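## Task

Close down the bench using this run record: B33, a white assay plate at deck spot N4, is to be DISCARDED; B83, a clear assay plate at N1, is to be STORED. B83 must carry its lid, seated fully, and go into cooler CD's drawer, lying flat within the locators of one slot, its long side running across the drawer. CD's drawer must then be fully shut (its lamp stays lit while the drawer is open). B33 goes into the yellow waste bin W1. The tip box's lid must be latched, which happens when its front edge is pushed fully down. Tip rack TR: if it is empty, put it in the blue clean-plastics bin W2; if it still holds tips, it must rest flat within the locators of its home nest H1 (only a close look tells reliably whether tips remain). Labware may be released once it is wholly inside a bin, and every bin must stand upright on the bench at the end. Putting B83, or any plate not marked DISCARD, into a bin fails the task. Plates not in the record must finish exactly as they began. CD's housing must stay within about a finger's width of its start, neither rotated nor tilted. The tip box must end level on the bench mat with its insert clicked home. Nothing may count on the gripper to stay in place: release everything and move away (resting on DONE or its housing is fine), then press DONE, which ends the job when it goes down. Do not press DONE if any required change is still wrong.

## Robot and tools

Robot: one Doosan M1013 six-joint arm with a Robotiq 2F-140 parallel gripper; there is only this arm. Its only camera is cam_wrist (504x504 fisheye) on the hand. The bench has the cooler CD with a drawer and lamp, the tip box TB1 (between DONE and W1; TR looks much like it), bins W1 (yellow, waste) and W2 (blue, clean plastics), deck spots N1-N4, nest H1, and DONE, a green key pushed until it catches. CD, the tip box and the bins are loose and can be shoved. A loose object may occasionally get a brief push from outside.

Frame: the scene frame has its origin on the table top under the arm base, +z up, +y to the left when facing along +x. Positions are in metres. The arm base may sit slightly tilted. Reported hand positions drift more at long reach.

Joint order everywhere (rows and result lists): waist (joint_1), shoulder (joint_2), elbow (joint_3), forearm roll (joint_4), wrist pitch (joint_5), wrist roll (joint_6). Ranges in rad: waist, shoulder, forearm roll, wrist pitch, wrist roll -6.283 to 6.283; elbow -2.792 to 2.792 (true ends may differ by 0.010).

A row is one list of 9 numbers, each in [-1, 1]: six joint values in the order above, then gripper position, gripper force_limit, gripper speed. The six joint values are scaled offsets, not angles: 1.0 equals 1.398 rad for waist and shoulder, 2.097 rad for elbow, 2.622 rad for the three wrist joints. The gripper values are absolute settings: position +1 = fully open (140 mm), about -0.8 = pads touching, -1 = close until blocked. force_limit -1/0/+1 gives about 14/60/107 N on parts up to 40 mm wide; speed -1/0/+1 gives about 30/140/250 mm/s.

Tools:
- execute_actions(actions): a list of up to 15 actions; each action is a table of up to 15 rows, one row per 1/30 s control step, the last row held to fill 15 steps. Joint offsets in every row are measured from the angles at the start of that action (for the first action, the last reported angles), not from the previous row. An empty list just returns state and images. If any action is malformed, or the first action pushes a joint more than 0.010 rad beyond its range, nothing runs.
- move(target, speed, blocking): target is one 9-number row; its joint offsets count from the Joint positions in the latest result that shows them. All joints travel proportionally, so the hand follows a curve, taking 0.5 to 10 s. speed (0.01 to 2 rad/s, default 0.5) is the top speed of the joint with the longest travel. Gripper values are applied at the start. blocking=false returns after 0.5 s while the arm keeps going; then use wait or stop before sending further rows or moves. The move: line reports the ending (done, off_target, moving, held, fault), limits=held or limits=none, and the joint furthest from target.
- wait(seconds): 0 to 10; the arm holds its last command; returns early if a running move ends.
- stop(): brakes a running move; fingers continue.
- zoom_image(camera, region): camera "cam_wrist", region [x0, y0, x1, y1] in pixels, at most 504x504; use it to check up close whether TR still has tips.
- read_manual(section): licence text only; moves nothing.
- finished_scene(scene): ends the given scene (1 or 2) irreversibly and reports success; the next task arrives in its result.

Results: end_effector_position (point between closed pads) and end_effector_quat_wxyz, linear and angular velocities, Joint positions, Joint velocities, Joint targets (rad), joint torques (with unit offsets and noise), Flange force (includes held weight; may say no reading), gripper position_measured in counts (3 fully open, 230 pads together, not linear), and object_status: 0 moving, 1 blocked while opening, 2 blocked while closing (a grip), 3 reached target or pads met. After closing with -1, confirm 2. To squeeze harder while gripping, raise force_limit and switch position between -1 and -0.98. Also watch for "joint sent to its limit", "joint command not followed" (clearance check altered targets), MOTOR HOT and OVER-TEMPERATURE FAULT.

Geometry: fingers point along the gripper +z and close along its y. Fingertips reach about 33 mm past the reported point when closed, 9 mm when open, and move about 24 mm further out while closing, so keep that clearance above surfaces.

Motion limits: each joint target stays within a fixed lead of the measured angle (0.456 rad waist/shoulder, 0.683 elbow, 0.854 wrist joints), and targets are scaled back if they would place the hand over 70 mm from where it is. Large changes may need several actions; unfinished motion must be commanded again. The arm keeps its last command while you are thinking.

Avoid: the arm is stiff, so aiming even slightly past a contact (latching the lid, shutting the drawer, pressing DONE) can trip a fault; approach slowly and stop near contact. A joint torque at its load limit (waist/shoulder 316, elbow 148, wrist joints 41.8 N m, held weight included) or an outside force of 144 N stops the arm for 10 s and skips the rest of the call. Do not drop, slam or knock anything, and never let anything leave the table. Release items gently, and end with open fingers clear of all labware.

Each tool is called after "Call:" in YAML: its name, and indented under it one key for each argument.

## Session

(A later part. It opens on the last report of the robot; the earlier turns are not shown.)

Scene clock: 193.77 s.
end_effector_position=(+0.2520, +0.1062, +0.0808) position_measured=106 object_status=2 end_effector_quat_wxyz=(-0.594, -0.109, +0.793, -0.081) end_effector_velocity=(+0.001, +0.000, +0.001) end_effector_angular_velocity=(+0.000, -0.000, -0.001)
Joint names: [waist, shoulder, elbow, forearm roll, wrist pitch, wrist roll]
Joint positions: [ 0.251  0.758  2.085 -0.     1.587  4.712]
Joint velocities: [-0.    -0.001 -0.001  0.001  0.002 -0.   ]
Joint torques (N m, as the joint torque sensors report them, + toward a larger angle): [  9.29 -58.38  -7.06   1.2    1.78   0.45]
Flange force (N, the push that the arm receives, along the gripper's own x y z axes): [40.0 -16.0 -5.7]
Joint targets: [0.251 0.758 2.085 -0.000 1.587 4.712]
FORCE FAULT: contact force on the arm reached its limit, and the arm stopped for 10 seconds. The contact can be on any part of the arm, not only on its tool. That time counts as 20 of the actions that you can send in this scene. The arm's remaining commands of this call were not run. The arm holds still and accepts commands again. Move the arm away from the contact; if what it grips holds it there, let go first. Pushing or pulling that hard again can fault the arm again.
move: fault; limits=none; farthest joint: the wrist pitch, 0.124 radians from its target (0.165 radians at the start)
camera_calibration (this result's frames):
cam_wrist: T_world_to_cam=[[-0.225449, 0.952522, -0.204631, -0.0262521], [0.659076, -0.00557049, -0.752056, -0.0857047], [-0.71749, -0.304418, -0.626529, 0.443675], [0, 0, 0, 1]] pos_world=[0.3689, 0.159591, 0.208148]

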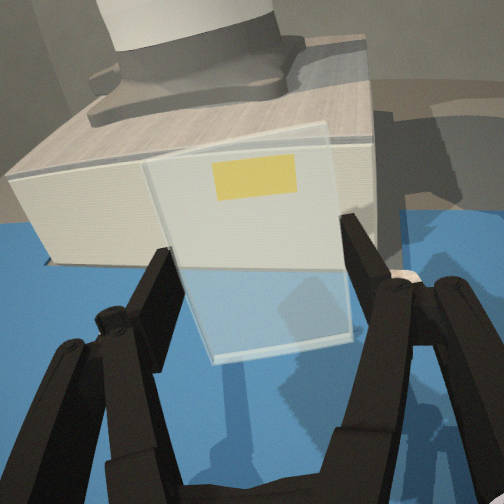

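Call:
move:
  target: [0,-0.034,0.0186,0,-0.0225,0,0.08,-0.9,-1]
  speed: 0.05

Call:
move:
  target: [-0.06,0,0,0,0,0,0.08,-0.9,-1]
  speed: 0.08

Call:
move:
  target: [0,0.0052,-0.0004,0,-0.0024,0,0.08,-0.9,-1]
  speed: 0.01

Scene clock: 201.83 s.
end_effector_position=(+0.2420, +0.1034, +0.0806) position_measured=106 object_status=2 end_effector_quat_wxyz=(-0.567, -0.112, +0.812, -0.077) end_effector_velocity=(-0.000, -0.001, +0.001) end_effector_angular_velocity=(-0.001, -0.000, +0.002)
Joint names: [waist, shoulder, elbow, forearm roll, wrist pitch, wrist roll]
Joint positions: [ 0.251  0.71   2.124 -0.     1.528  4.712]
Joint velocities: [-0.    -0.001  0.001 -0.002  0.001 -0.   ]
Joint torques (N m, as the joint torque sensors report them, + toward a larger angle): [  2.91 -81.36  -9.47   1.37   1.89   0.69]
Flange force (N, the push that the arm receives, along the gripper's own x y z axes): [-6.9 -5.1 -1.9]
Joint targets: [0.251 0.710 2.124 -0.000 1.528 4.712]
move: done; limits=none; farthest joint: the waist, 0.000 radians from its target (0.000 radians at the start)
camera_calibration (this result's frames):
cam_wrist: T_world_to_cam=[[-0.212174, 0.956232, -0.2015, -0.0297345], [0.706515, 0.00764548, -0.707657, -0.0957242], [-0.675144, -0.292509, -0.677214, 0.428157], [0, 0, 0, 1]] pos_world=[0.350389, 0.154405, 0.216223]

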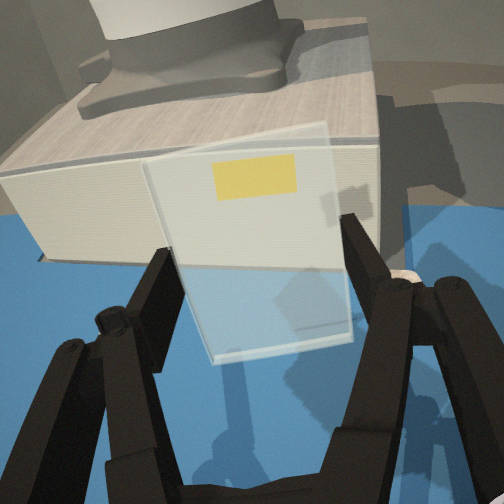

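Scene clock: 203.17 s.
end_effector_position=(+0.2498, +0.0828, +0.0806) position_measured=106 object_status=2 end_effector_quat_wxyz=(-0.570, -0.078, +0.816, -0.053) end_effector_velocity=(+0.000, -0.000, +0.000) end_effector_angular_velocity=(+0.001, -0.001, -0.000)
Joint names: [waist, shoulder, elbow, forearm roll, wrist pitch, wrist roll]
Joint positions: [ 0.167  0.71   2.124 -0.     1.528  4.712]
Joint velocities: [-0.001 -0.001 -0.    -0.     0.    -0.   ]
Joint torques (N m, as the joint torque sensors report them, + toward a larger angle): [  3.67 -80.43  -9.59   1.45   2.26   0.62]
Flange force (N, the push that the arm receives, along the gripper's own x y z axes): [-5.4 -6.5 -1.3]
Joint targets: [0.167 0.710 2.124 -0.000 1.528 4.712]
move: done; limits=none; farthest joint: the waist, 0.000 radians from its target (0.084 radians at the start)
camera_calibration (this result's frames):
cam_wrist: T_world_to_cam=[[-0.131369, 0.970666, -0.201371, -0.0297473], [0.704583, -0.0514705, -0.707752, -0.0957086], [-0.697355, -0.23486, -0.677153, 0.428145], [0, 0, 0, 1]] pos_world=[0.362096, 0.124502, 0.216191]

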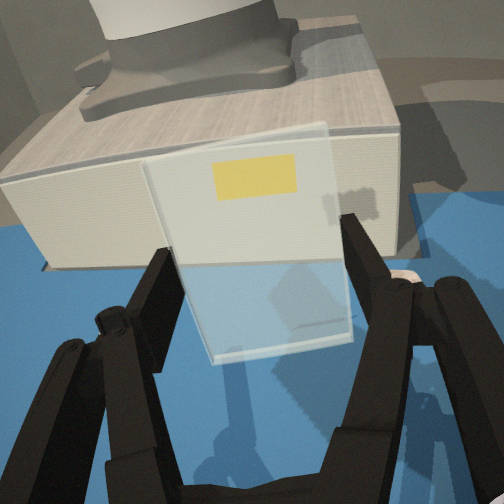

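Scene clock: 204.10 s.
end_effector_position=(+0.2498, +0.0828, +0.0767) position_measured=106 object_status=2 end_effector_quat_wxyz=(-0.570, -0.078, +0.816, -0.053) end_effector_velocity=(+0.001, +0.000, -0.001) end_effector_angular_velocity=(+0.001, -0.002, -0.001)
Joint names: [waist, shoulder, elbow, forearm roll, wrist pitch, wrist roll]
Joint positions: [ 0.167  0.717  2.123 -0.     1.522  4.712]
Joint velocities: [-0.001  0.002 -0.001  0.001 -0.003 -0.   ]
Joint torques (N m, as the joint torque sensors report them, + toward a larger angle): [  0.9  -71.67 -21.48  -1.23 -13.94   0.03]
Flange force (N, the push that the arm receives, along the gripper's own x y z axes): [38.2 2.3 -10.6]
Joint targets: [0.167 0.717 2.123 -0.000 1.522 4.712]
move: done; limits=none; farthest joint: the wrist pitch, 0.001 radians from its target (0.007 radians at the start)
camera_calibration (this result's frames):
cam_wrist: T_world_to_cam=[[-0.131421, 0.970655, -0.201386, -0.0305168], [0.704339, -0.0515269, -0.707991, -0.098326], [-0.697592, -0.234889, -0.676899, 0.425497], [0, 0, 0, 1]] pos_world=[0.362068, 0.1245, 0.212259]

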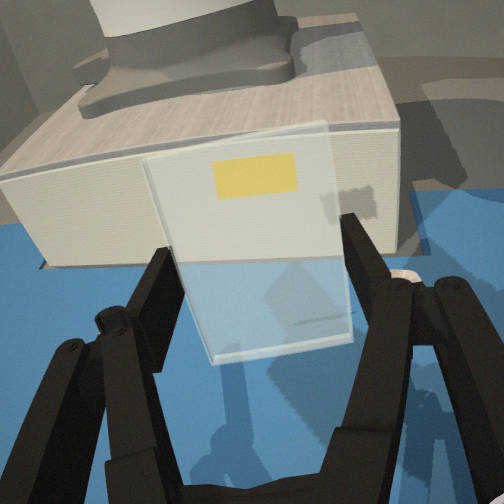

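Out 15 mm, up 1 mm.

Call:
move:
  target: [0,0.0047,-0.0138,0,0.0085,0,0.08,-0.9,-1]
  speed: 0.02

Scene clock: 211.10 s.
end_effector_position=(+0.2645, +0.0856, +0.0778) position_measured=106 object_status=2 end_effector_quat_wxyz=(-0.570, -0.078, +0.816, -0.053) end_effector_velocity=(+0.001, +0.000, +0.000) end_effector_angular_velocity=(-0.000, -0.001, +0.001)
Joint names: [waist, shoulder, elbow, forearm roll, wrist pitch, wrist roll]
Joint positions: [ 0.167  0.724  2.094 -0.     1.544  4.712]
Joint velocities: [ 0.001 -0.001 -0.001 -0.     0.001  0.   ]
Joint torques (N m, as the joint torque sensors report them, + toward a larger angle): [  0.82 -77.74 -15.47  -2.25  -5.54   0.66]
Flange force (N, the push that the arm receives, along the gripper's own x y z axes): [15.4 4.4 -6.5]
Joint targets: [0.167 0.724 2.094 -0.000 1.545 4.712]
move: done; limits=none; farthest joint: the waist, 0.000 radians from its target (0.000 radians at the start)
camera_calibration (this result's frames):
cam_wrist: T_world_to_cam=[[-0.131401, 0.970659, -0.201381, -0.0310943], [0.704425, -0.0515082, -0.707907, -0.107761], [-0.69751, -0.234878, -0.676988, 0.437156], [0, 0, 0, 1]] pos_world=[0.376744, 0.12731, 0.213403]

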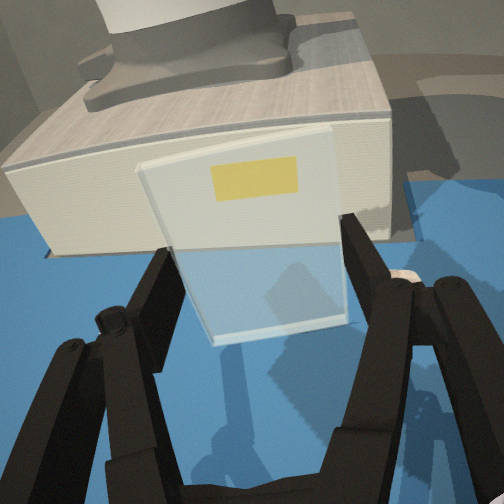

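Working. Out 15, down 1.5; then out 15, down 5.

Call:
move:
  target: [0,0.008,-0.0141,0,0.007,0,0.08,-0.9,-1]
  speed: 0.02

Call:
move:
  target: [0,0.0125,-0.0145,0,0.005,0,0.08,-0.9,-1]
  speed: 0.02

Scene clock: 218.73 s.
end_effector_position=(+0.2791, +0.0884, +0.0766) position_measured=106 object_status=2 end_effector_quat_wxyz=(-0.570, -0.078, +0.816, -0.053) end_effector_velocity=(+0.001, -0.000, +0.000) end_effector_angular_velocity=(+0.001, -0.002, -0.001)
Joint names: [waist, shoulder, elbow, forearm roll, wrist pitch, wrist roll]
Joint positions: [ 0.167  0.735  2.065 -0.     1.563  4.712]
Joint velocities: [-0.001 -0.001 -0.001 -0.     0.    -0.   ]
Joint torques (N m, as the joint torque sensors report them, + toward a larger angle): [  0.84 -79.64 -13.79  -1.44  -4.94   0.67]
Flange force (N, the push that the arm receives, along the gripper's own x y z axes): [11.3 2.9 -9.4]
Joint targets: [0.167 0.735 2.065 -0.000 1.563 4.712]
move: done; limits=none; farthest joint: the waist, 0.000 radians from its target (0.000 radians at the start)
camera_calibration (this result's frames):
cam_wrist: T_world_to_cam=[[-0.131376, 0.970662, -0.201382, -0.0321418], [0.704456, -0.0515162, -0.707876, -0.118813], [-0.697483, -0.234863, -0.677021, 0.447146], [0, 0, 0, 1]] pos_world=[0.391352, 0.130096, 0.212149]

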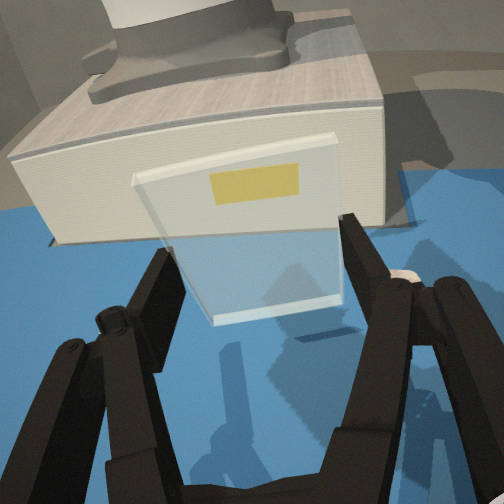

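Scene clock: 220.47 s.
end_effector_position=(+0.2936, +0.0912, +0.0718) position_measured=106 object_status=2 end_effector_quat_wxyz=(-0.570, -0.078, +0.816, -0.053) end_effector_velocity=(+0.000, -0.000, +0.000) end_effector_angular_velocity=(+0.000, -0.001, +0.000)
Joint names: [waist, shoulder, elbow, forearm roll, wrist pitch, wrist roll]
Joint positions: [ 0.167  0.752  2.035 -0.     1.576  4.712]
Joint velocities: [-0.    -0.001  0.    -0.     0.    -0.   ]
Joint torques (N m, as the joint torque sensors report them, + toward a larger angle): [  0.28 -75.22 -10.64  -1.27  -8.11   0.58]
Flange force (N, the push that the arm receives, along the gripper's own x y z axes): [22.8 4.3 -21.5]
Joint targets: [0.167 0.752 2.035 -0.000 1.576 4.712]
move: done; limits=none; farthest joint: the waist, 0.000 radians from its target (0.000 radians at the start)
camera_calibration (this result's frames):
cam_wrist: T_world_to_cam=[[-0.131413, 0.970655, -0.201395, -0.0338813], [0.704339, -0.0515389, -0.707991, -0.132217], [-0.697594, -0.234889, -0.676897, 0.45468], [0, 0, 0, 1]] pos_world=[0.405856, 0.132872, 0.207339]

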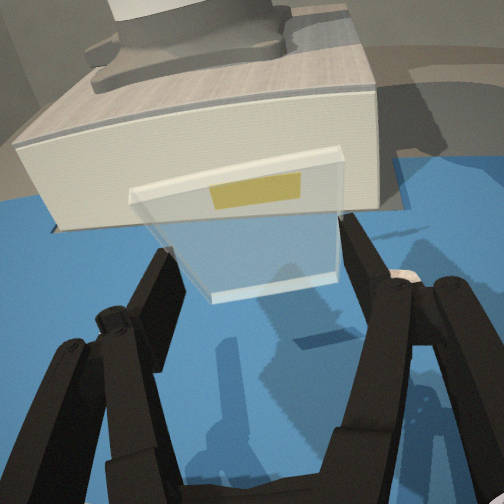

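Call:
move:
  target: [0,-0.004,0,0,0.002,0,0.08,-0.9,-1]
  speed: 0.02

Call:
move:
  target: [0,-0.018,0.038,0,-0.0208,0,0.08,-0.9,-1]
  speed: 0.05

Call:
move:
  target: [0,0.0358,-0.0196,0,-0.0034,0,0.08,-0.9,-1]
  speed: 0.03

Call:
move:
  target: [0,0,0,0,0,0,0.6,-0.9,-1]

Scene clock: 228.13 s.
end_effector_position=(+0.2940, +0.0912, +0.0751) position_measured=106 object_status=2 end_effector_quat_wxyz=(-0.570, -0.078, +0.816, -0.053) end_effector_velocity=(+0.001, +0.000, +0.001) end_effector_angular_velocity=(+0.001, -0.002, -0.000)
Joint names: [waist, shoulder, elbow, forearm roll, wrist pitch, wrist roll]
Joint positions: [ 0.167  0.747  2.035 -0.     1.581  4.712]
Joint velocities: [-0.    -0.002 -0.001 -0.     0.001 -0.   ]
Joint torques (N m, as the joint torque sensors report them, + toward a larger angle): [  3.09 -85.87 -12.34   1.75   1.84   0.6 ]
Flange force (N, the push that the arm receives, along the gripper's own x y z axes): [-4.9 -5.5 -1.4]
Joint targets: [0.167 0.747 2.035 -0.000 1.581 4.712]
move: done; limits=none; farthest joint: the shoulder, 0.001 radians from its target (0.006 radians at the start)
camera_calibration (this result's frames):
cam_wrist: T_world_to_cam=[[-0.131438, 0.970647, -0.201415, -0.0331844], [0.704604, -0.0514458, -0.707733, -0.130276], [-0.697321, -0.234941, -0.67716, 0.457195], [0, 0, 0, 1]] pos_world=[0.406242, 0.132922, 0.21071]

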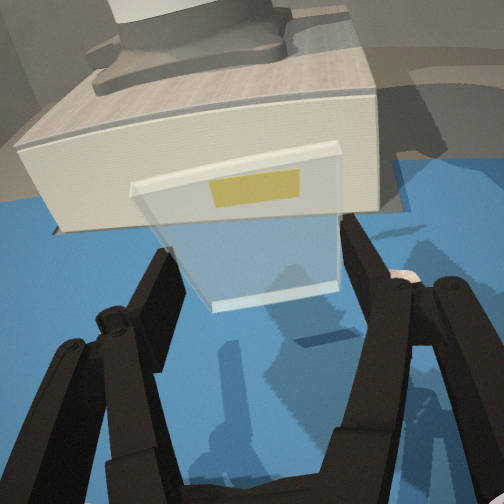

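Scene clock: 230.00 s.
end_effector_position=(+0.2543, +0.0836, +0.0755) position_measured=106 object_status=2 end_effector_quat_wxyz=(-0.570, -0.078, +0.816, -0.053) end_effector_velocity=(-0.001, +0.001, -0.000) end_effector_angular_velocity=(+0.001, +0.001, -0.001)
Joint names: [waist, shoulder, elbow, forearm roll, wrist pitch, wrist roll]
Joint positions: [ 0.167  0.722  2.114 -0.     1.527  4.712]
Joint velocities: [ 0.001  0.     0.001  0.002 -0.    -0.   ]
Joint torques (N m, as the joint torque sensors report them, + toward a larger angle): [  2.77 -79.25  -8.36   1.53   1.23   0.53]
Flange force (N, the push that the arm receives, along the gripper's own x y z axes): [-2.0 -4.8 -5.3]
Joint targets: [0.167 0.722 2.114 -0.000 1.527 4.712]
move: done; limits=none; farthest joint: the elbow, 0.001 radians from its target (0.080 radians at the start)
camera_calibration (this result's frames):
cam_wrist: T_world_to_cam=[[-0.131457, 0.970647, -0.201403, -0.0309501], [0.704607, -0.0514232, -0.707732, -0.102432], [-0.697315, -0.234946, -0.677165, 0.428054], [0, 0, 0, 1]] pos_world=[0.366594, 0.125344, 0.211135]

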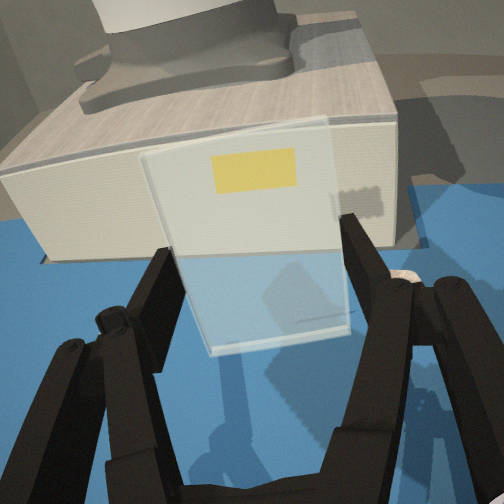

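Scene clock: 241.07 s.
end_effector_position=(+0.2644, +0.0856, +0.0644) position_measured=106 object_status=2 end_effector_quat_wxyz=(-0.571, -0.078, +0.816, -0.053) end_effector_velocity=(+0.000, +0.001, -0.000) end_effector_angular_velocity=(+0.000, +0.000, -0.001)
Joint names: [waist, shoulder, elbow, forearm roll, wrist pitch, wrist roll]
Joint positions: [ 0.167  0.749  2.091 -0.     1.525  4.712]
Joint velocities: [ 0.     0.001 -0.001  0.001  0.    -0.   ]
Joint torques (N m, as the joint torque sensors report them, + toward a larger angle): [  7.09 -57.89  -8.81  -0.21  -2.     0.6 ]
Flange force (N, the push that the arm receives, along the gripper's own x y z axes): [44.6 -9.8 -11.9]
Joint targets: [0.167 0.749 2.091 -0.000 1.525 4.712]
FORCE FAULT: contact force on the arm reached its limit, and the arm stopped for 10 seconds. The contact can be on any part of the arm, not only on its tool. That time counts as 20 of the actions that you can send in this scene. The arm's remaining commands of this call were not run. The arm holds still and accepts commands again. Move the arm away from the contact; if what it grips holds it there, let go first. Pushing or pulling that hard again can fault the arm again.
move: fault; limits=none; farthest joint: the shoulder, 0.023 radians from its target (0.050 radians at the start)
camera_calibration (this result's frames):
cam_wrist: T_world_to_cam=[[-0.131759, 0.970587, -0.201497, -0.0336551], [0.703245, -0.0517369, -0.709062, -0.116826], [-0.698631, -0.235127, -0.675744, 0.428228], [0, 0, 0, 1]] pos_world=[0.376896, 0.127309, 0.199754]

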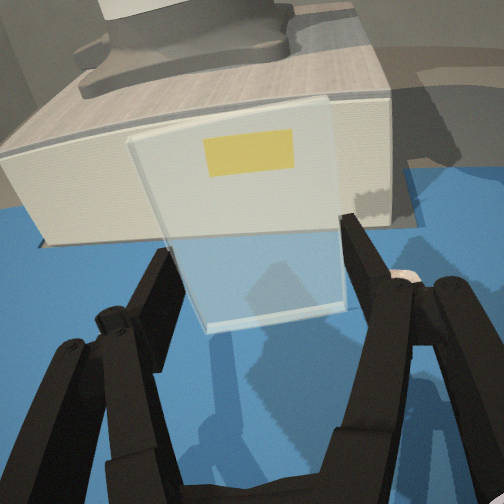

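not run: a fault stop came before this call.

Call:
move:
  target: [0,-0.0732,0.0132,0,-0.0385,0,0.08,-0.9,-1]
  speed: 0.04

Scene clock: 255.53 s.
end_effector_position=(+0.2794, +0.0884, +0.0662) position_measured=106 object_status=2 end_effector_quat_wxyz=(-0.497, -0.082, +0.862, -0.046) end_effector_velocity=(+0.001, +0.001, +0.001) end_effector_angular_velocity=(+0.001, -0.003, -0.001)
Joint names: [waist, shoulder, elbow, forearm roll, wrist pitch, wrist roll]
Joint positions: [ 0.167  0.646  2.119 -0.     1.424  4.712]
Joint velocities: [-0.    -0.003 -0.     0.001 -0.001  0.   ]
Joint torques (N m, as the joint torque sensors report them, + toward a larger angle): [  2.09 -69.22 -13.68   0.72  -6.42   0.55]
Flange force (N, the push that the arm receives, along the gripper's own x y z axes): [19.9 -2.2 -17.9]
Joint targets: [0.167 0.646 2.119 -0.000 1.424 4.712]
move: done; limits=none; farthest joint: the waist, 0.000 radians from its target (0.000 radians at the start)
camera_calibration (this result's frames):
cam_wrist: T_world_to_cam=[[-0.0977661, 0.977066, -0.189164, -0.0449902], [0.814583, -0.0306348, -0.579238, -0.167576], [-0.571749, -0.210719, -0.792906, 0.410763], [0, 0, 0, 1]] pos_world=[0.366959, 0.125381, 0.22012]

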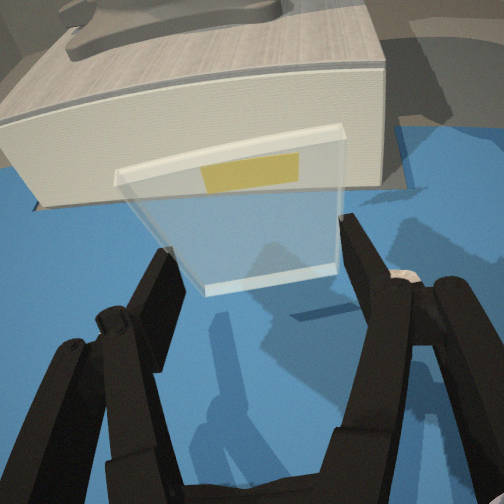

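Call:
move:
  target: [0,0.022,-0.0164,0,0.0013,0,0.08,-0.9,-1]
  speed: 0.025

Call:
move:
  target: [0,0.024,-0.005,0,-0.0088,0,0.08,-0.9,-1]
  speed: 0.025

Scene clock: 261.40 s.
end_effector_position=(+0.2961, +0.0916, +0.0552) position_measured=106 object_status=2 end_effector_quat_wxyz=(-0.497, -0.082, +0.863, -0.046) end_effector_velocity=(+0.001, +0.001, -0.000) end_effector_angular_velocity=(+0.001, -0.001, -0.001)
Joint names: [waist, shoulder, elbow, forearm roll, wrist pitch, wrist roll]
Joint positions: [ 0.167  0.677  2.084 -0.     1.427  4.712]
Joint velocities: [-0.     0.    -0.002  0.001  0.     0.   ]
Joint torques (N m, as the joint torque sensors report them, + toward a larger angle): [  2.97 -67.95  -3.55   0.65  -6.55   0.58]
Flange force (N, the push that the arm receives, along the gripper's own x y z axes): [14.4 -2.3 -35.5]
Joint targets: [0.167 0.677 2.084 -0.000 1.427 4.712]
move: done; limits=none; farthest joint: the waist, 0.000 radians from its target (0.000 radians at the start)
camera_calibration (this result's frames):
cam_wrist: T_world_to_cam=[[-0.0977221, 0.977075, -0.189144, -0.0485794], [0.814716, -0.0306104, -0.579052, -0.187475], [-0.571567, -0.210685, -0.793047, 0.412206], [0, 0, 0, 1]] pos_world=[0.383595, 0.128573, 0.209152]

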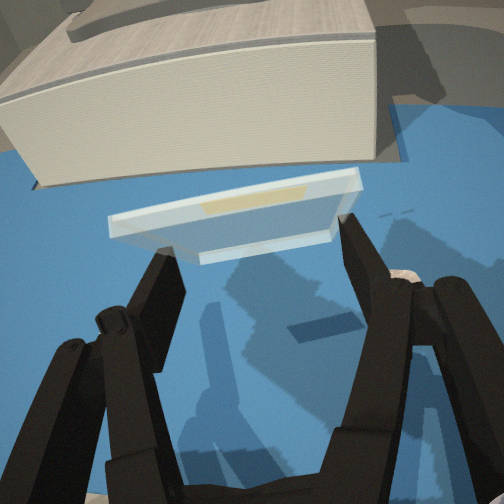

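Scene clock: 262.97 s.
end_effector_position=(+0.3000, +0.0924, +0.0372) position_measured=106 object_status=2 end_effector_quat_wxyz=(-0.497, -0.082, +0.863, -0.046) end_effector_velocity=(+0.001, +0.000, -0.000) end_effector_angular_velocity=(+0.000, -0.002, -0.000)
Joint names: [waist, shoulder, elbow, forearm roll, wrist pitch, wrist roll]
Joint positions: [ 0.167  0.711  2.074 -0.     1.404  4.712]
Joint velocities: [-0.    -0.    -0.002  0.     0.    -0.   ]
Joint torques (N m, as the joint torque sensors report them, + toward a larger angle): [  2.91 -78.54  -8.14   1.79  -0.46   0.65]
Flange force (N, the push that the arm receives, along the gripper's own x y z axes): [-0.8 -5.1 -12.6]
Joint targets: [0.167 0.711 2.074 -0.000 1.404 4.712]
move: done; limits=none; farthest joint: the waist, 0.000 radians from its target (0.000 radians at the start)
camera_calibration (this result's frames):
cam_wrist: T_world_to_cam=[[-0.0977249, 0.977076, -0.189138, -0.0523424], [0.814715, -0.0306046, -0.579053, -0.201022], [-0.571567, -0.210682, -0.793047, 0.400391], [0, 0, 0, 1]] pos_world=[0.387511, 0.129345, 0.191226]

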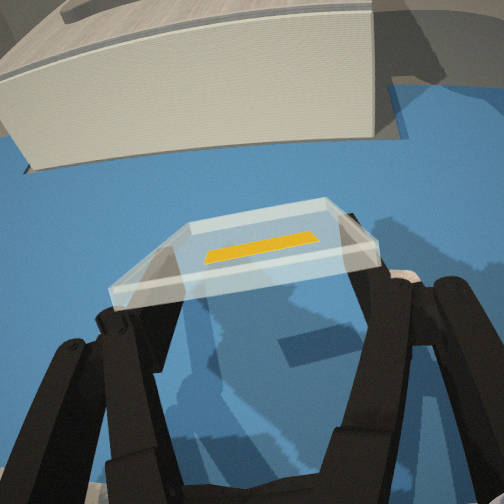

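Call:
move:
  target: [0,0,0,0,0,0,1,-0.9,-1]

Scene clock: 268.83 s.
end_effector_position=(+0.3000, +0.0924, +0.0372) position_measured=3 object_status=0 end_effector_quat_wxyz=(-0.497, -0.082, +0.863, -0.046) end_effector_velocity=(-0.000, -0.000, +0.000) end_effector_angular_velocity=(-0.001, +0.000, +0.002)
Joint names: [waist, shoulder, elbow, forearm roll, wrist pitch, wrist roll]
Joint positions: [ 0.167  0.711  2.074 -0.     1.404  4.712]
Joint velocities: [ 0.001 -0.     0.    -0.001  0.001  0.   ]
Joint torques (N m, as the joint torque sensors report them, + toward a larger angle): [  2.79 -82.95 -12.32   1.64   1.83   0.54]
Flange force (N, the push that the arm receives, along the gripper's own x y z axes): [-5.7 -4.7 0.2]
Joint targets: [0.167 0.711 2.074 -0.000 1.404 4.712]
move: done; limits=none; farthest joint: the waist, 0.000 radians from its target (0.000 radians at the start)
camera_calibration (this result's frames):
cam_wrist: T_world_to_cam=[[-0.0977232, 0.977076, -0.189137, -0.0523436], [0.814719, -0.030604, -0.579047, -0.201029], [-0.571561, -0.21068, -0.793052, 0.400392], [0, 0, 0, 1]] pos_world=[0.387515, 0.129346, 0.191226]

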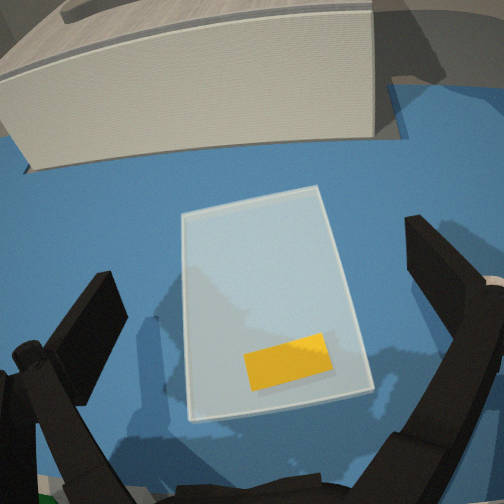

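Call:
move:
  target: [0,-0.503,0.240,0,-0.3234,0,0.6,-0.2,-1]
  speed: 0.3

Scene clock: 277.67 s.
end_effector_position=(+0.2886, +0.0902, +0.0703) position_measured=53 object_status=3 end_effector_quat_wxyz=(+0.001, -0.095, +0.996, +0.001) end_effector_velocity=(-0.000, -0.000, -0.000) end_effector_angular_velocity=(-0.001, -0.000, +0.001)
Joint names: [waist, shoulder, elbow, forearm roll, wrist pitch, wrist roll]
Joint positions: [ 0.167  0.007  2.577 -0.     0.557  4.712]
Joint velocities: [-0.    -0.     0.    -0.001 -0.    -0.   ]
Joint torques (N m, as the joint torque sensors report them, + toward a larger angle): [  2.3  -26.76 -21.21   2.47  -0.41   0.71]
Flange force (N, the push that the arm receives, along the gripper's own x y z axes): [-8.0 -9.2 8.5]
Joint targets: [0.167 0.007 2.577 -0.000 0.557 4.712]
move: done; limits=none; farthest joint: the waist, 0.000 radians from its target (0.000 radians at the start)
camera_calibration (this result's frames):
cam_wrist: T_world_to_cam=[[0.0213131, 0.999609, -0.0180843, -0.0934856], [0.916943, -0.0123352, 0.398828, -0.272508], [0.398449, -0.0250825, -0.916847, 0.131586], [0, 0, 0, 1]] pos_world=[0.199436, 0.0933881, 0.227638]

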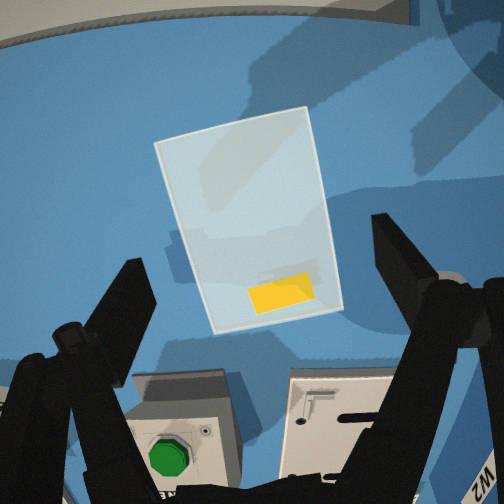

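Call:
move:
  target: [0,0.066,0.0183,0,-0.0498,-0.008,0.6,-0.2,-1]
  speed: 0.1

Call:
move:
  target: [0,0,0,0,0,0,0.05,-0.2,-1]

Call:
move:
  target: [0,-0.19,-0.046,0,0.138,0,0.05,-0.2,-1]
  speed: 0.15

Scene clock: 285.47 s.
end_effector_position=(+0.2815, +0.0889, +0.0327) position_measured=53 object_status=3 end_effector_quat_wxyz=(+0.001, -0.105, +0.994, +0.001) end_effector_velocity=(+0.001, +0.000, +0.000) end_effector_angular_velocity=(+0.000, -0.002, -0.000)
Joint names: [waist, shoulder, elbow, forearm roll, wrist pitch, wrist roll]
Joint positions: [ 0.167  0.1    2.615 -0.     0.426  4.691]
Joint velocities: [-0.     0.    -0.001 -0.    -0.001 -0.   ]
Joint torques (N m, as the joint torque sensors report them, + toward a larger angle): [  3.33 -31.09 -16.86   1.86  -0.29   0.53]
Flange force (N, the push that the arm receives, along the gripper's own x y z axes): [-5.6 -12.8 9.2]
Joint targets: [0.167 0.100 2.615 -0.000 0.426 4.691]
move: done; limits=none; farthest joint: the waist, 0.000 radians from its target (0.000 radians at the start)
camera_calibration (this result's frames):
cam_wrist: T_world_to_cam=[[0.000332397, 0.999836, -0.0181072, -0.08684], [0.917024, 0.00691696, 0.398772, -0.252805], [0.398832, -0.0167373, -0.916871, 0.0991205], [0, 0, 0, 1]] pos_world=[0.192324, 0.0902334, 0.19012]

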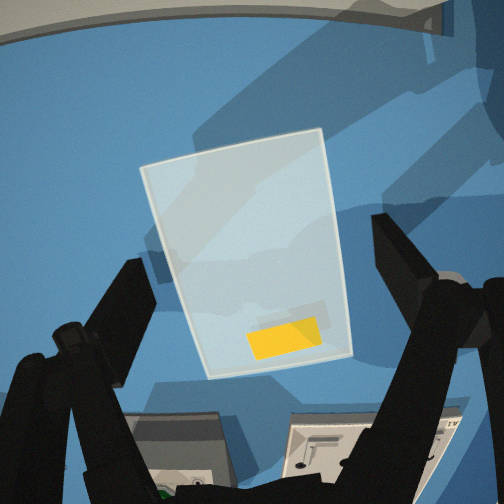

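Scene clock: 286.73 s.
end_effector_position=(+0.2815, +0.0889, +0.0327) position_measured=104 object_status=2 end_effector_quat_wxyz=(+0.001, -0.105, +0.994, +0.001) end_effector_velocity=(-0.001, +0.000, -0.000) end_effector_angular_velocity=(-0.000, +0.002, +0.002)
Joint names: [waist, shoulder, elbow, forearm roll, wrist pitch, wrist roll]
Joint positions: [ 0.167  0.1    2.615 -0.     0.426  4.691]
Joint velocities: [ 0.002  0.001  0.    -0.     0.    -0.   ]
Joint torques (N m, as the joint torque sensors report them, + toward a larger angle): [  2.85 -18.55 -10.74   2.13  -2.51   0.79]
Flange force (N, the push that the arm receives, along the gripper's own x y z axes): [0.1 -12.3 -38.5]
Joint targets: [0.167 0.100 2.615 -0.000 0.426 4.691]
move: done; limits=none; farthest joint: the waist, 0.000 radians from its target (0.000 radians at the start)
camera_calibration (this result's frames):
cam_wrist: T_world_to_cam=[[0.000330623, 0.999836, -0.0181071, -0.0868394], [0.917024, 0.00691857, 0.398772, -0.252802], [0.398832, -0.0167365, -0.916871, 0.0991179], [0, 0, 0, 1]] pos_world=[0.192323, 0.090233, 0.190116]

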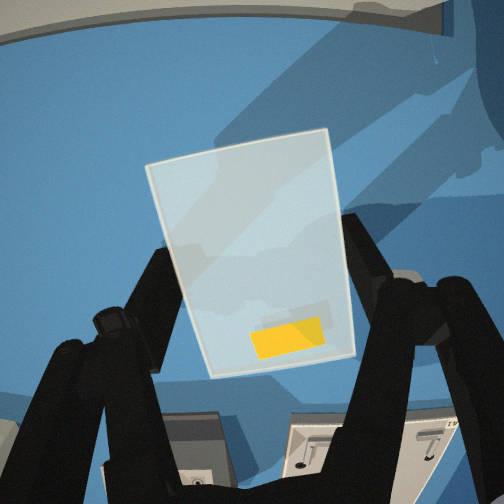

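Scene clock: 289.50 s.
end_effector_position=(+0.2826, +0.0890, +0.1422) position_measured=104 object_status=2 end_effector_quat_wxyz=(+0.001, -0.105, +0.994, +0.001) end_effector_velocity=(+0.001, +0.000, -0.000) end_effector_angular_velocity=(-0.000, +0.000, -0.000)
Joint names: [waist, shoulder, elbow, forearm roll, wrist pitch, wrist roll]
Joint positions: [ 0.167 -0.166  2.519 -0.     0.788  4.691]
Joint velocities: [ 0.     0.002 -0.001  0.    -0.001  0.   ]
Joint torques (N m, as the joint torque sensors report them, + toward a larger angle): [  3.39 -17.65 -29.02   3.25  -0.33   0.42]
Flange force (N, the push that the arm receives, along the gripper's own x y z axes): [-11.6 -12.2 9.4]
Joint targets: [0.167 -0.166 2.519 -0.000 0.788 4.691]
move: done; limits=none; farthest joint: the waist, 0.000 radians from its target (0.000 radians at the start)
camera_calibration (this result's frames):
cam_wrist: T_world_to_cam=[[0.000397619, 0.999836, -0.0181304, -0.0849019], [0.916889, 0.00687209, 0.399083, -0.297479], [0.399142, -0.0167822, -0.916736, 0.198942], [0, 0, 0, 1]] pos_world=[0.193383, 0.0902709, 0.299557]

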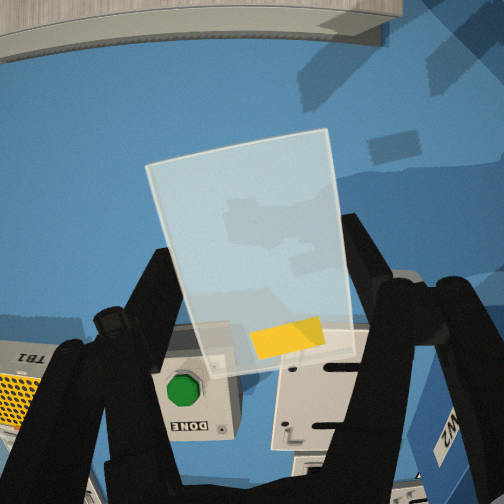

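Call:
move:
  target: [-0.003,0.589,-0.4797,0,0.0698,0.097,0.05,-0.2,-1]
  speed: 0.4

Scene clock: 298.83 s.
end_effector_position=(+0.8199, +0.1880, +0.1009) position_measured=104 object_status=2 end_effector_quat_wxyz=(+0.001, +0.024, +1.000, +0.001) end_effector_velocity=(-0.001, +0.000, -0.002) end_effector_angular_velocity=(-0.001, +0.003, -0.000)
Joint names: [waist, shoulder, elbow, forearm roll, wrist pitch, wrist roll]
Joint positions: [ 0.163  0.657  1.513 -0.     0.971  4.945]
Joint velocities: [ 0.     0.002  0.    -0.     0.001  0.   ]
Joint torques (N m, as the joint torque sensors report them, + toward a larger angle): [  2.93 -99.56 -33.59   3.92  -0.47   0.64]
Flange force (N, the push that the arm receives, along the gripper's own x y z axes): [-6.2 -2.5 1.0]
Joint targets: [0.163 0.658 1.513 -0.000 0.971 4.945]
move: done; limits=none; farthest joint: the waist, 0.000 radians from its target (0.004 radians at the start)
camera_calibration (this result's frames):
cam_wrist: T_world_to_cam=[[0.255981, 0.966517, -0.0178504, -0.388213], [0.888469, -0.227953, 0.398323, -0.706782], [0.380916, -0.117822, -0.917072, -0.0177343], [0, 0, 0, 1]] pos_world=[0.734084, 0.212012, 0.258334]

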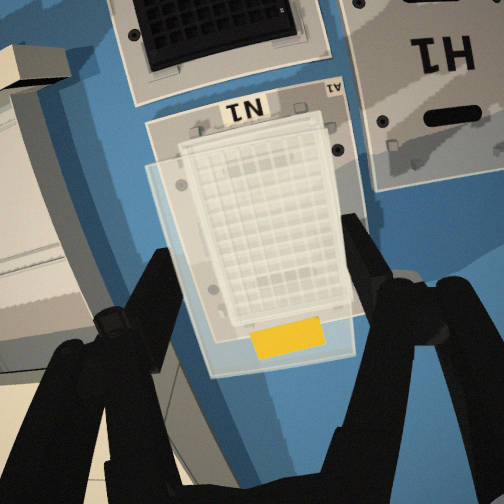

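Call:
move:
  target: [0.0043,0.0225,0.0105,0,-0.0204,-0.006,0.05,-0.2,-1]
  speed: 0.05

Call:
zoom_image:
  camera: "cam_wrist"
  region: [110,90,410,390]

Scene clock: 305.80 s.
end_effector_position=(+0.8166, +0.1926, +0.0646) position_measured=104 object_status=2 end_effector_quat_wxyz=(+0.001, +0.013, +1.000, +0.001) end_effector_velocity=(+0.001, -0.000, +0.001) end_effector_angular_velocity=(+0.001, -0.003, -0.001)
Joint names: [waist, shoulder, elbow, forearm roll, wrist pitch, wrist roll]
Joint positions: [ 0.169  0.689  1.535 -0.     0.917  4.929]
Joint velocities: [-0.001 -0.001 -0.     0.    -0.002 -0.   ]
Joint torques (N m, as the joint torque sensors report them, + toward a larger angle): [   2.69 -101.87  -32.29    3.77   -0.36    0.56]
Flange force (N, the push that the arm receives, along the gripper's own x y z axes): [-6.9 -2.3 1.4]
Joint targets: [0.169 0.689 1.535 -0.000 0.917 4.929]
move: done; limits=none; farthest joint: the waist, 0.000 radians from its target (0.006 radians at the start)
camera_calibration (this result's frames):
cam_wrist: T_world_to_cam=[[0.234912, 0.971853, -0.0178592, -0.376239], [0.893193, -0.208578, 0.398374, -0.695913], [0.383435, -0.109534, -0.917049, -0.0529096], [0, 0, 0, 1]] pos_world=[0.730255, 0.214701, 0.221993]

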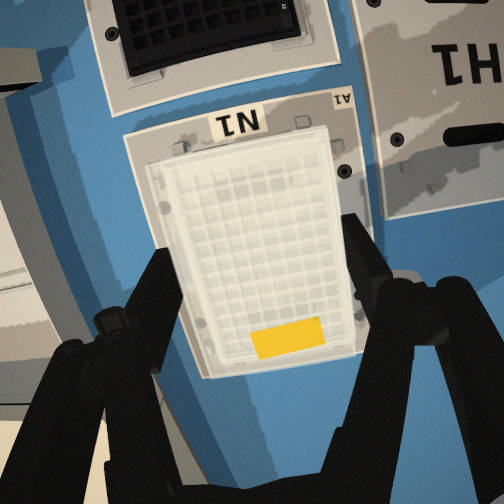

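Region (110, 90, 410, 390) of cam_wrist's 504x504 image, scaled by 1.680, with more detail than that image has.

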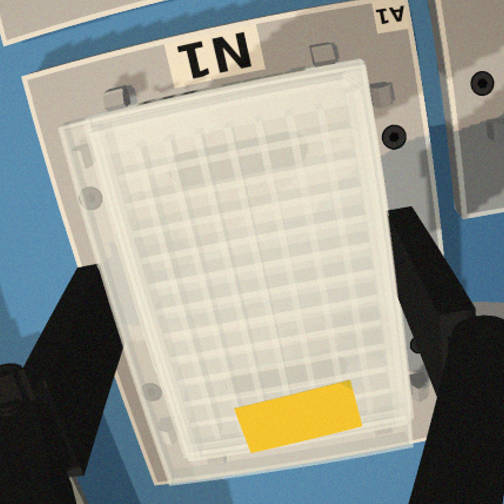

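Call:
move:
  target: [0.0027,0.0045,-0.001,0,-0.0016,-0.004,0.05,-0.2,-1]
  speed: 0.02

Call:
zoom_image:
  camera: "cam_wrist"
  region: [110,90,410,390]

Scene clock: 310.87 s.
end_effector_position=(+0.8174, +0.1959, +0.0602) position_measured=104 object_status=2 end_effector_quat_wxyz=(+0.001, +0.006, +1.000, +0.001) end_effector_velocity=(+0.001, +0.000, -0.000) end_effector_angular_velocity=(+0.001, -0.001, -0.000)
Joint names: [waist, shoulder, elbow, forearm roll, wrist pitch, wrist roll]
Joint positions: [ 0.172  0.695  1.533 -0.     0.913  4.919]
Joint velocities: [-0.     0.002 -0.002  0.001 -0.001 -0.001]
Joint torques (N m, as the joint torque sensors report them, + toward a larger angle): [   3.34 -103.18  -32.76    3.75   -0.34    0.47]
Flange force (N, the push that the arm receives, along the gripper's own x y z axes): [-7.3 -2.9 3.6]
Joint targets: [0.172 0.695 1.533 -0.000 0.913 4.919]
move: done; limits=none; farthest joint: the waist, 0.000 radians from its target (0.004 radians at the start)
camera_calibration (this result's frames):
cam_wrist: T_world_to_cam=[[0.221067, 0.975095, -0.0178743, -0.369112], [0.896059, -0.195845, 0.398401, -0.699054], [0.384979, -0.10409, -0.917037, -0.0591501], [0, 0, 0, 1]] pos_world=[0.730763, 0.216856, 0.217664]

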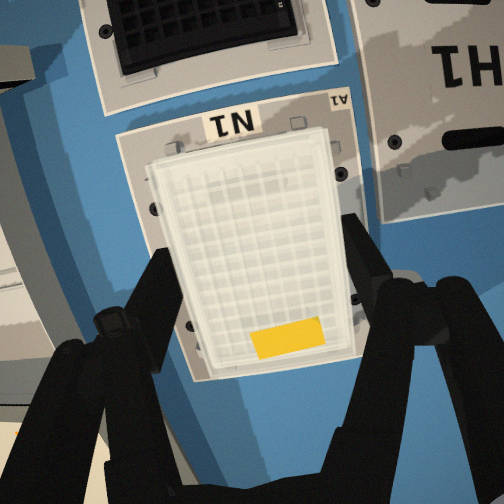

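Region (110, 90, 410, 390) of cam_wrist's 504x504 image, scaled by 1.680, with more detail than that image has.

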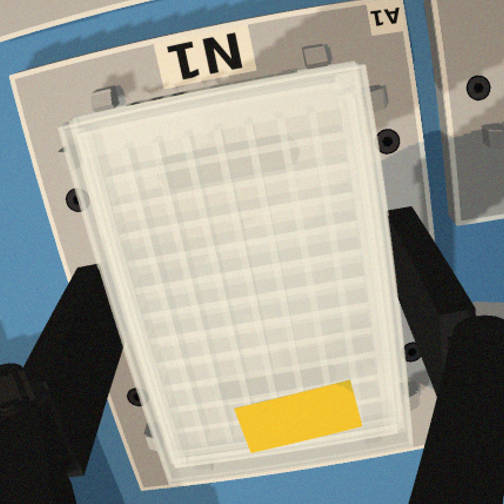

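Plausible. Down 5 mm.

Call:
move:
  target: [0,0.0033,0.0012,0,-0.0027,0,0.05,-0.2,-1]
  speed: 0.01

Call:
zoom_image:
  camera: "cam_wrist"
  region: [110,90,410,390]

Scene clock: 316.57 s.
end_effector_position=(+0.8172, +0.1959, +0.0553) position_measured=104 object_status=2 end_effector_quat_wxyz=(+0.001, +0.006, +1.000, +0.001) end_effector_velocity=(-0.000, -0.000, -0.001) end_effector_angular_velocity=(-0.000, +0.001, +0.000)
Joint names: [waist, shoulder, elbow, forearm roll, wrist pitch, wrist roll]
Joint positions: [ 0.172  0.7    1.535 -0.     0.906  4.919]
Joint velocities: [-0.     0.001  0.    -0.    -0.    -0.   ]
Joint torques (N m, as the joint torque sensors report them, + toward a larger angle): [  5.18 -98.95 -27.08   4.03   1.74   0.47]
Flange force (N, the push that the arm receives, along the gripper's own x y z axes): [-12.7 -3.6 0.1]
Joint targets: [0.172 0.700 1.535 -0.000 0.906 4.919]
move: done; limits=none; farthest joint: the waist, 0.000 radians from its target (0.000 radians at the start)
camera_calibration (this result's frames):
cam_wrist: T_world_to_cam=[[0.221026, 0.975104, -0.0178762, -0.369086], [0.89607, -0.195808, 0.398395, -0.696883], [0.384976, -0.104074, -0.91704, -0.0636041], [0, 0, 0, 1]] pos_world=[0.73052, 0.216823, 0.212709]

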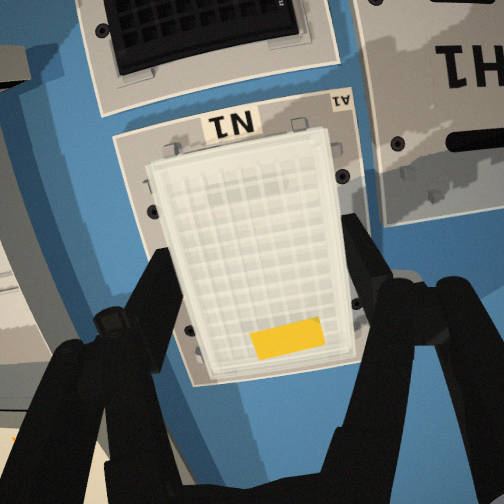

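Region (110, 90, 410, 390) of cam_wrist's 504x504 image, scaled by 1.680, with more detail than that image has.

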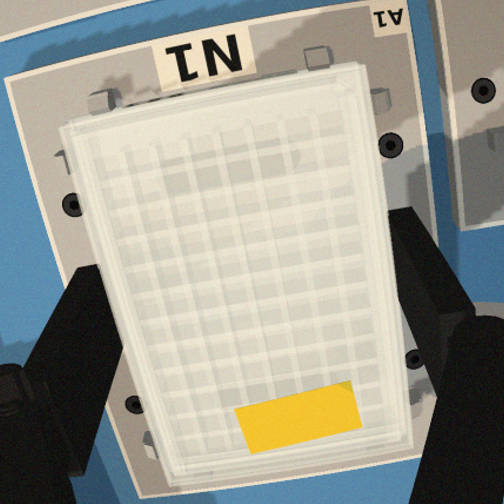

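Call:
move:
  target: [0,0,0,0,0,0,0.5,-0.2,-1]

Call:
zoom_image:
  camera: "cam_wrist"
  region: [110,90,410,390]

Scene clock: 321.20 s.
end_effector_position=(+0.8172, +0.1959, +0.0552) position_measured=66 object_status=0 end_effector_quat_wxyz=(+0.001, +0.006, +1.000, +0.001) end_effector_velocity=(+0.001, -0.000, +0.001) end_effector_angular_velocity=(-0.000, -0.003, +0.000)
Joint names: [waist, shoulder, elbow, forearm roll, wrist pitch, wrist roll]
Joint positions: [ 0.172  0.7    1.535 -0.     0.906  4.919]
Joint velocities: [-0.001 -0.001 -0.001 -0.001 -0.001 -0.   ]
Joint torques (N m, as the joint torque sensors report them, + toward a larger angle): [   3.15 -103.    -32.78    3.76   -0.34    0.61]
Flange force (N, the push that the arm receives, along the gripper's own x y z axes): [-6.0 -3.1 3.1]
Joint targets: [0.172 0.700 1.535 -0.000 0.906 4.919]
move: done; limits=none; farthest joint: the waist, 0.000 radians from its target (0.000 radians at the start)
camera_calibration (this result's frames):
cam_wrist: T_world_to_cam=[[0.221066, 0.975094, -0.0179033, -0.369101], [0.896088, -0.195841, 0.398338, -0.696857], [0.384911, -0.104102, -0.917064, -0.0635992], [0, 0, 0, 1]] pos_world=[0.730521, 0.216815, 0.212652]

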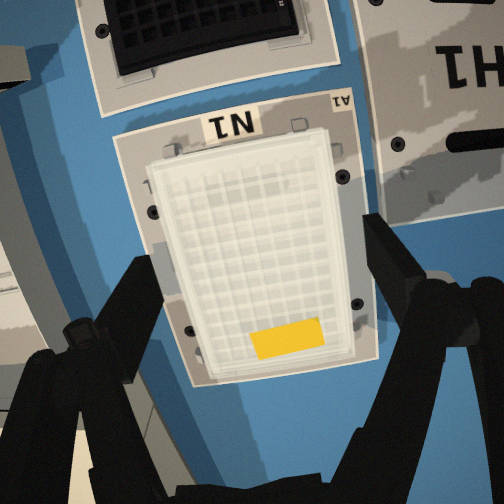

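Region (110, 90, 410, 390) of cam_wrist's 504x504 image, scaled by 1.680, with more detail than that image has.

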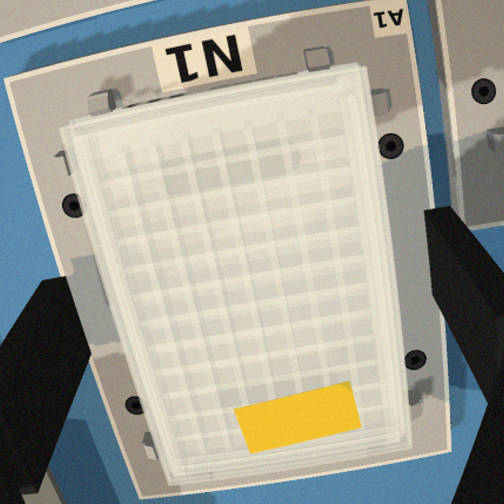

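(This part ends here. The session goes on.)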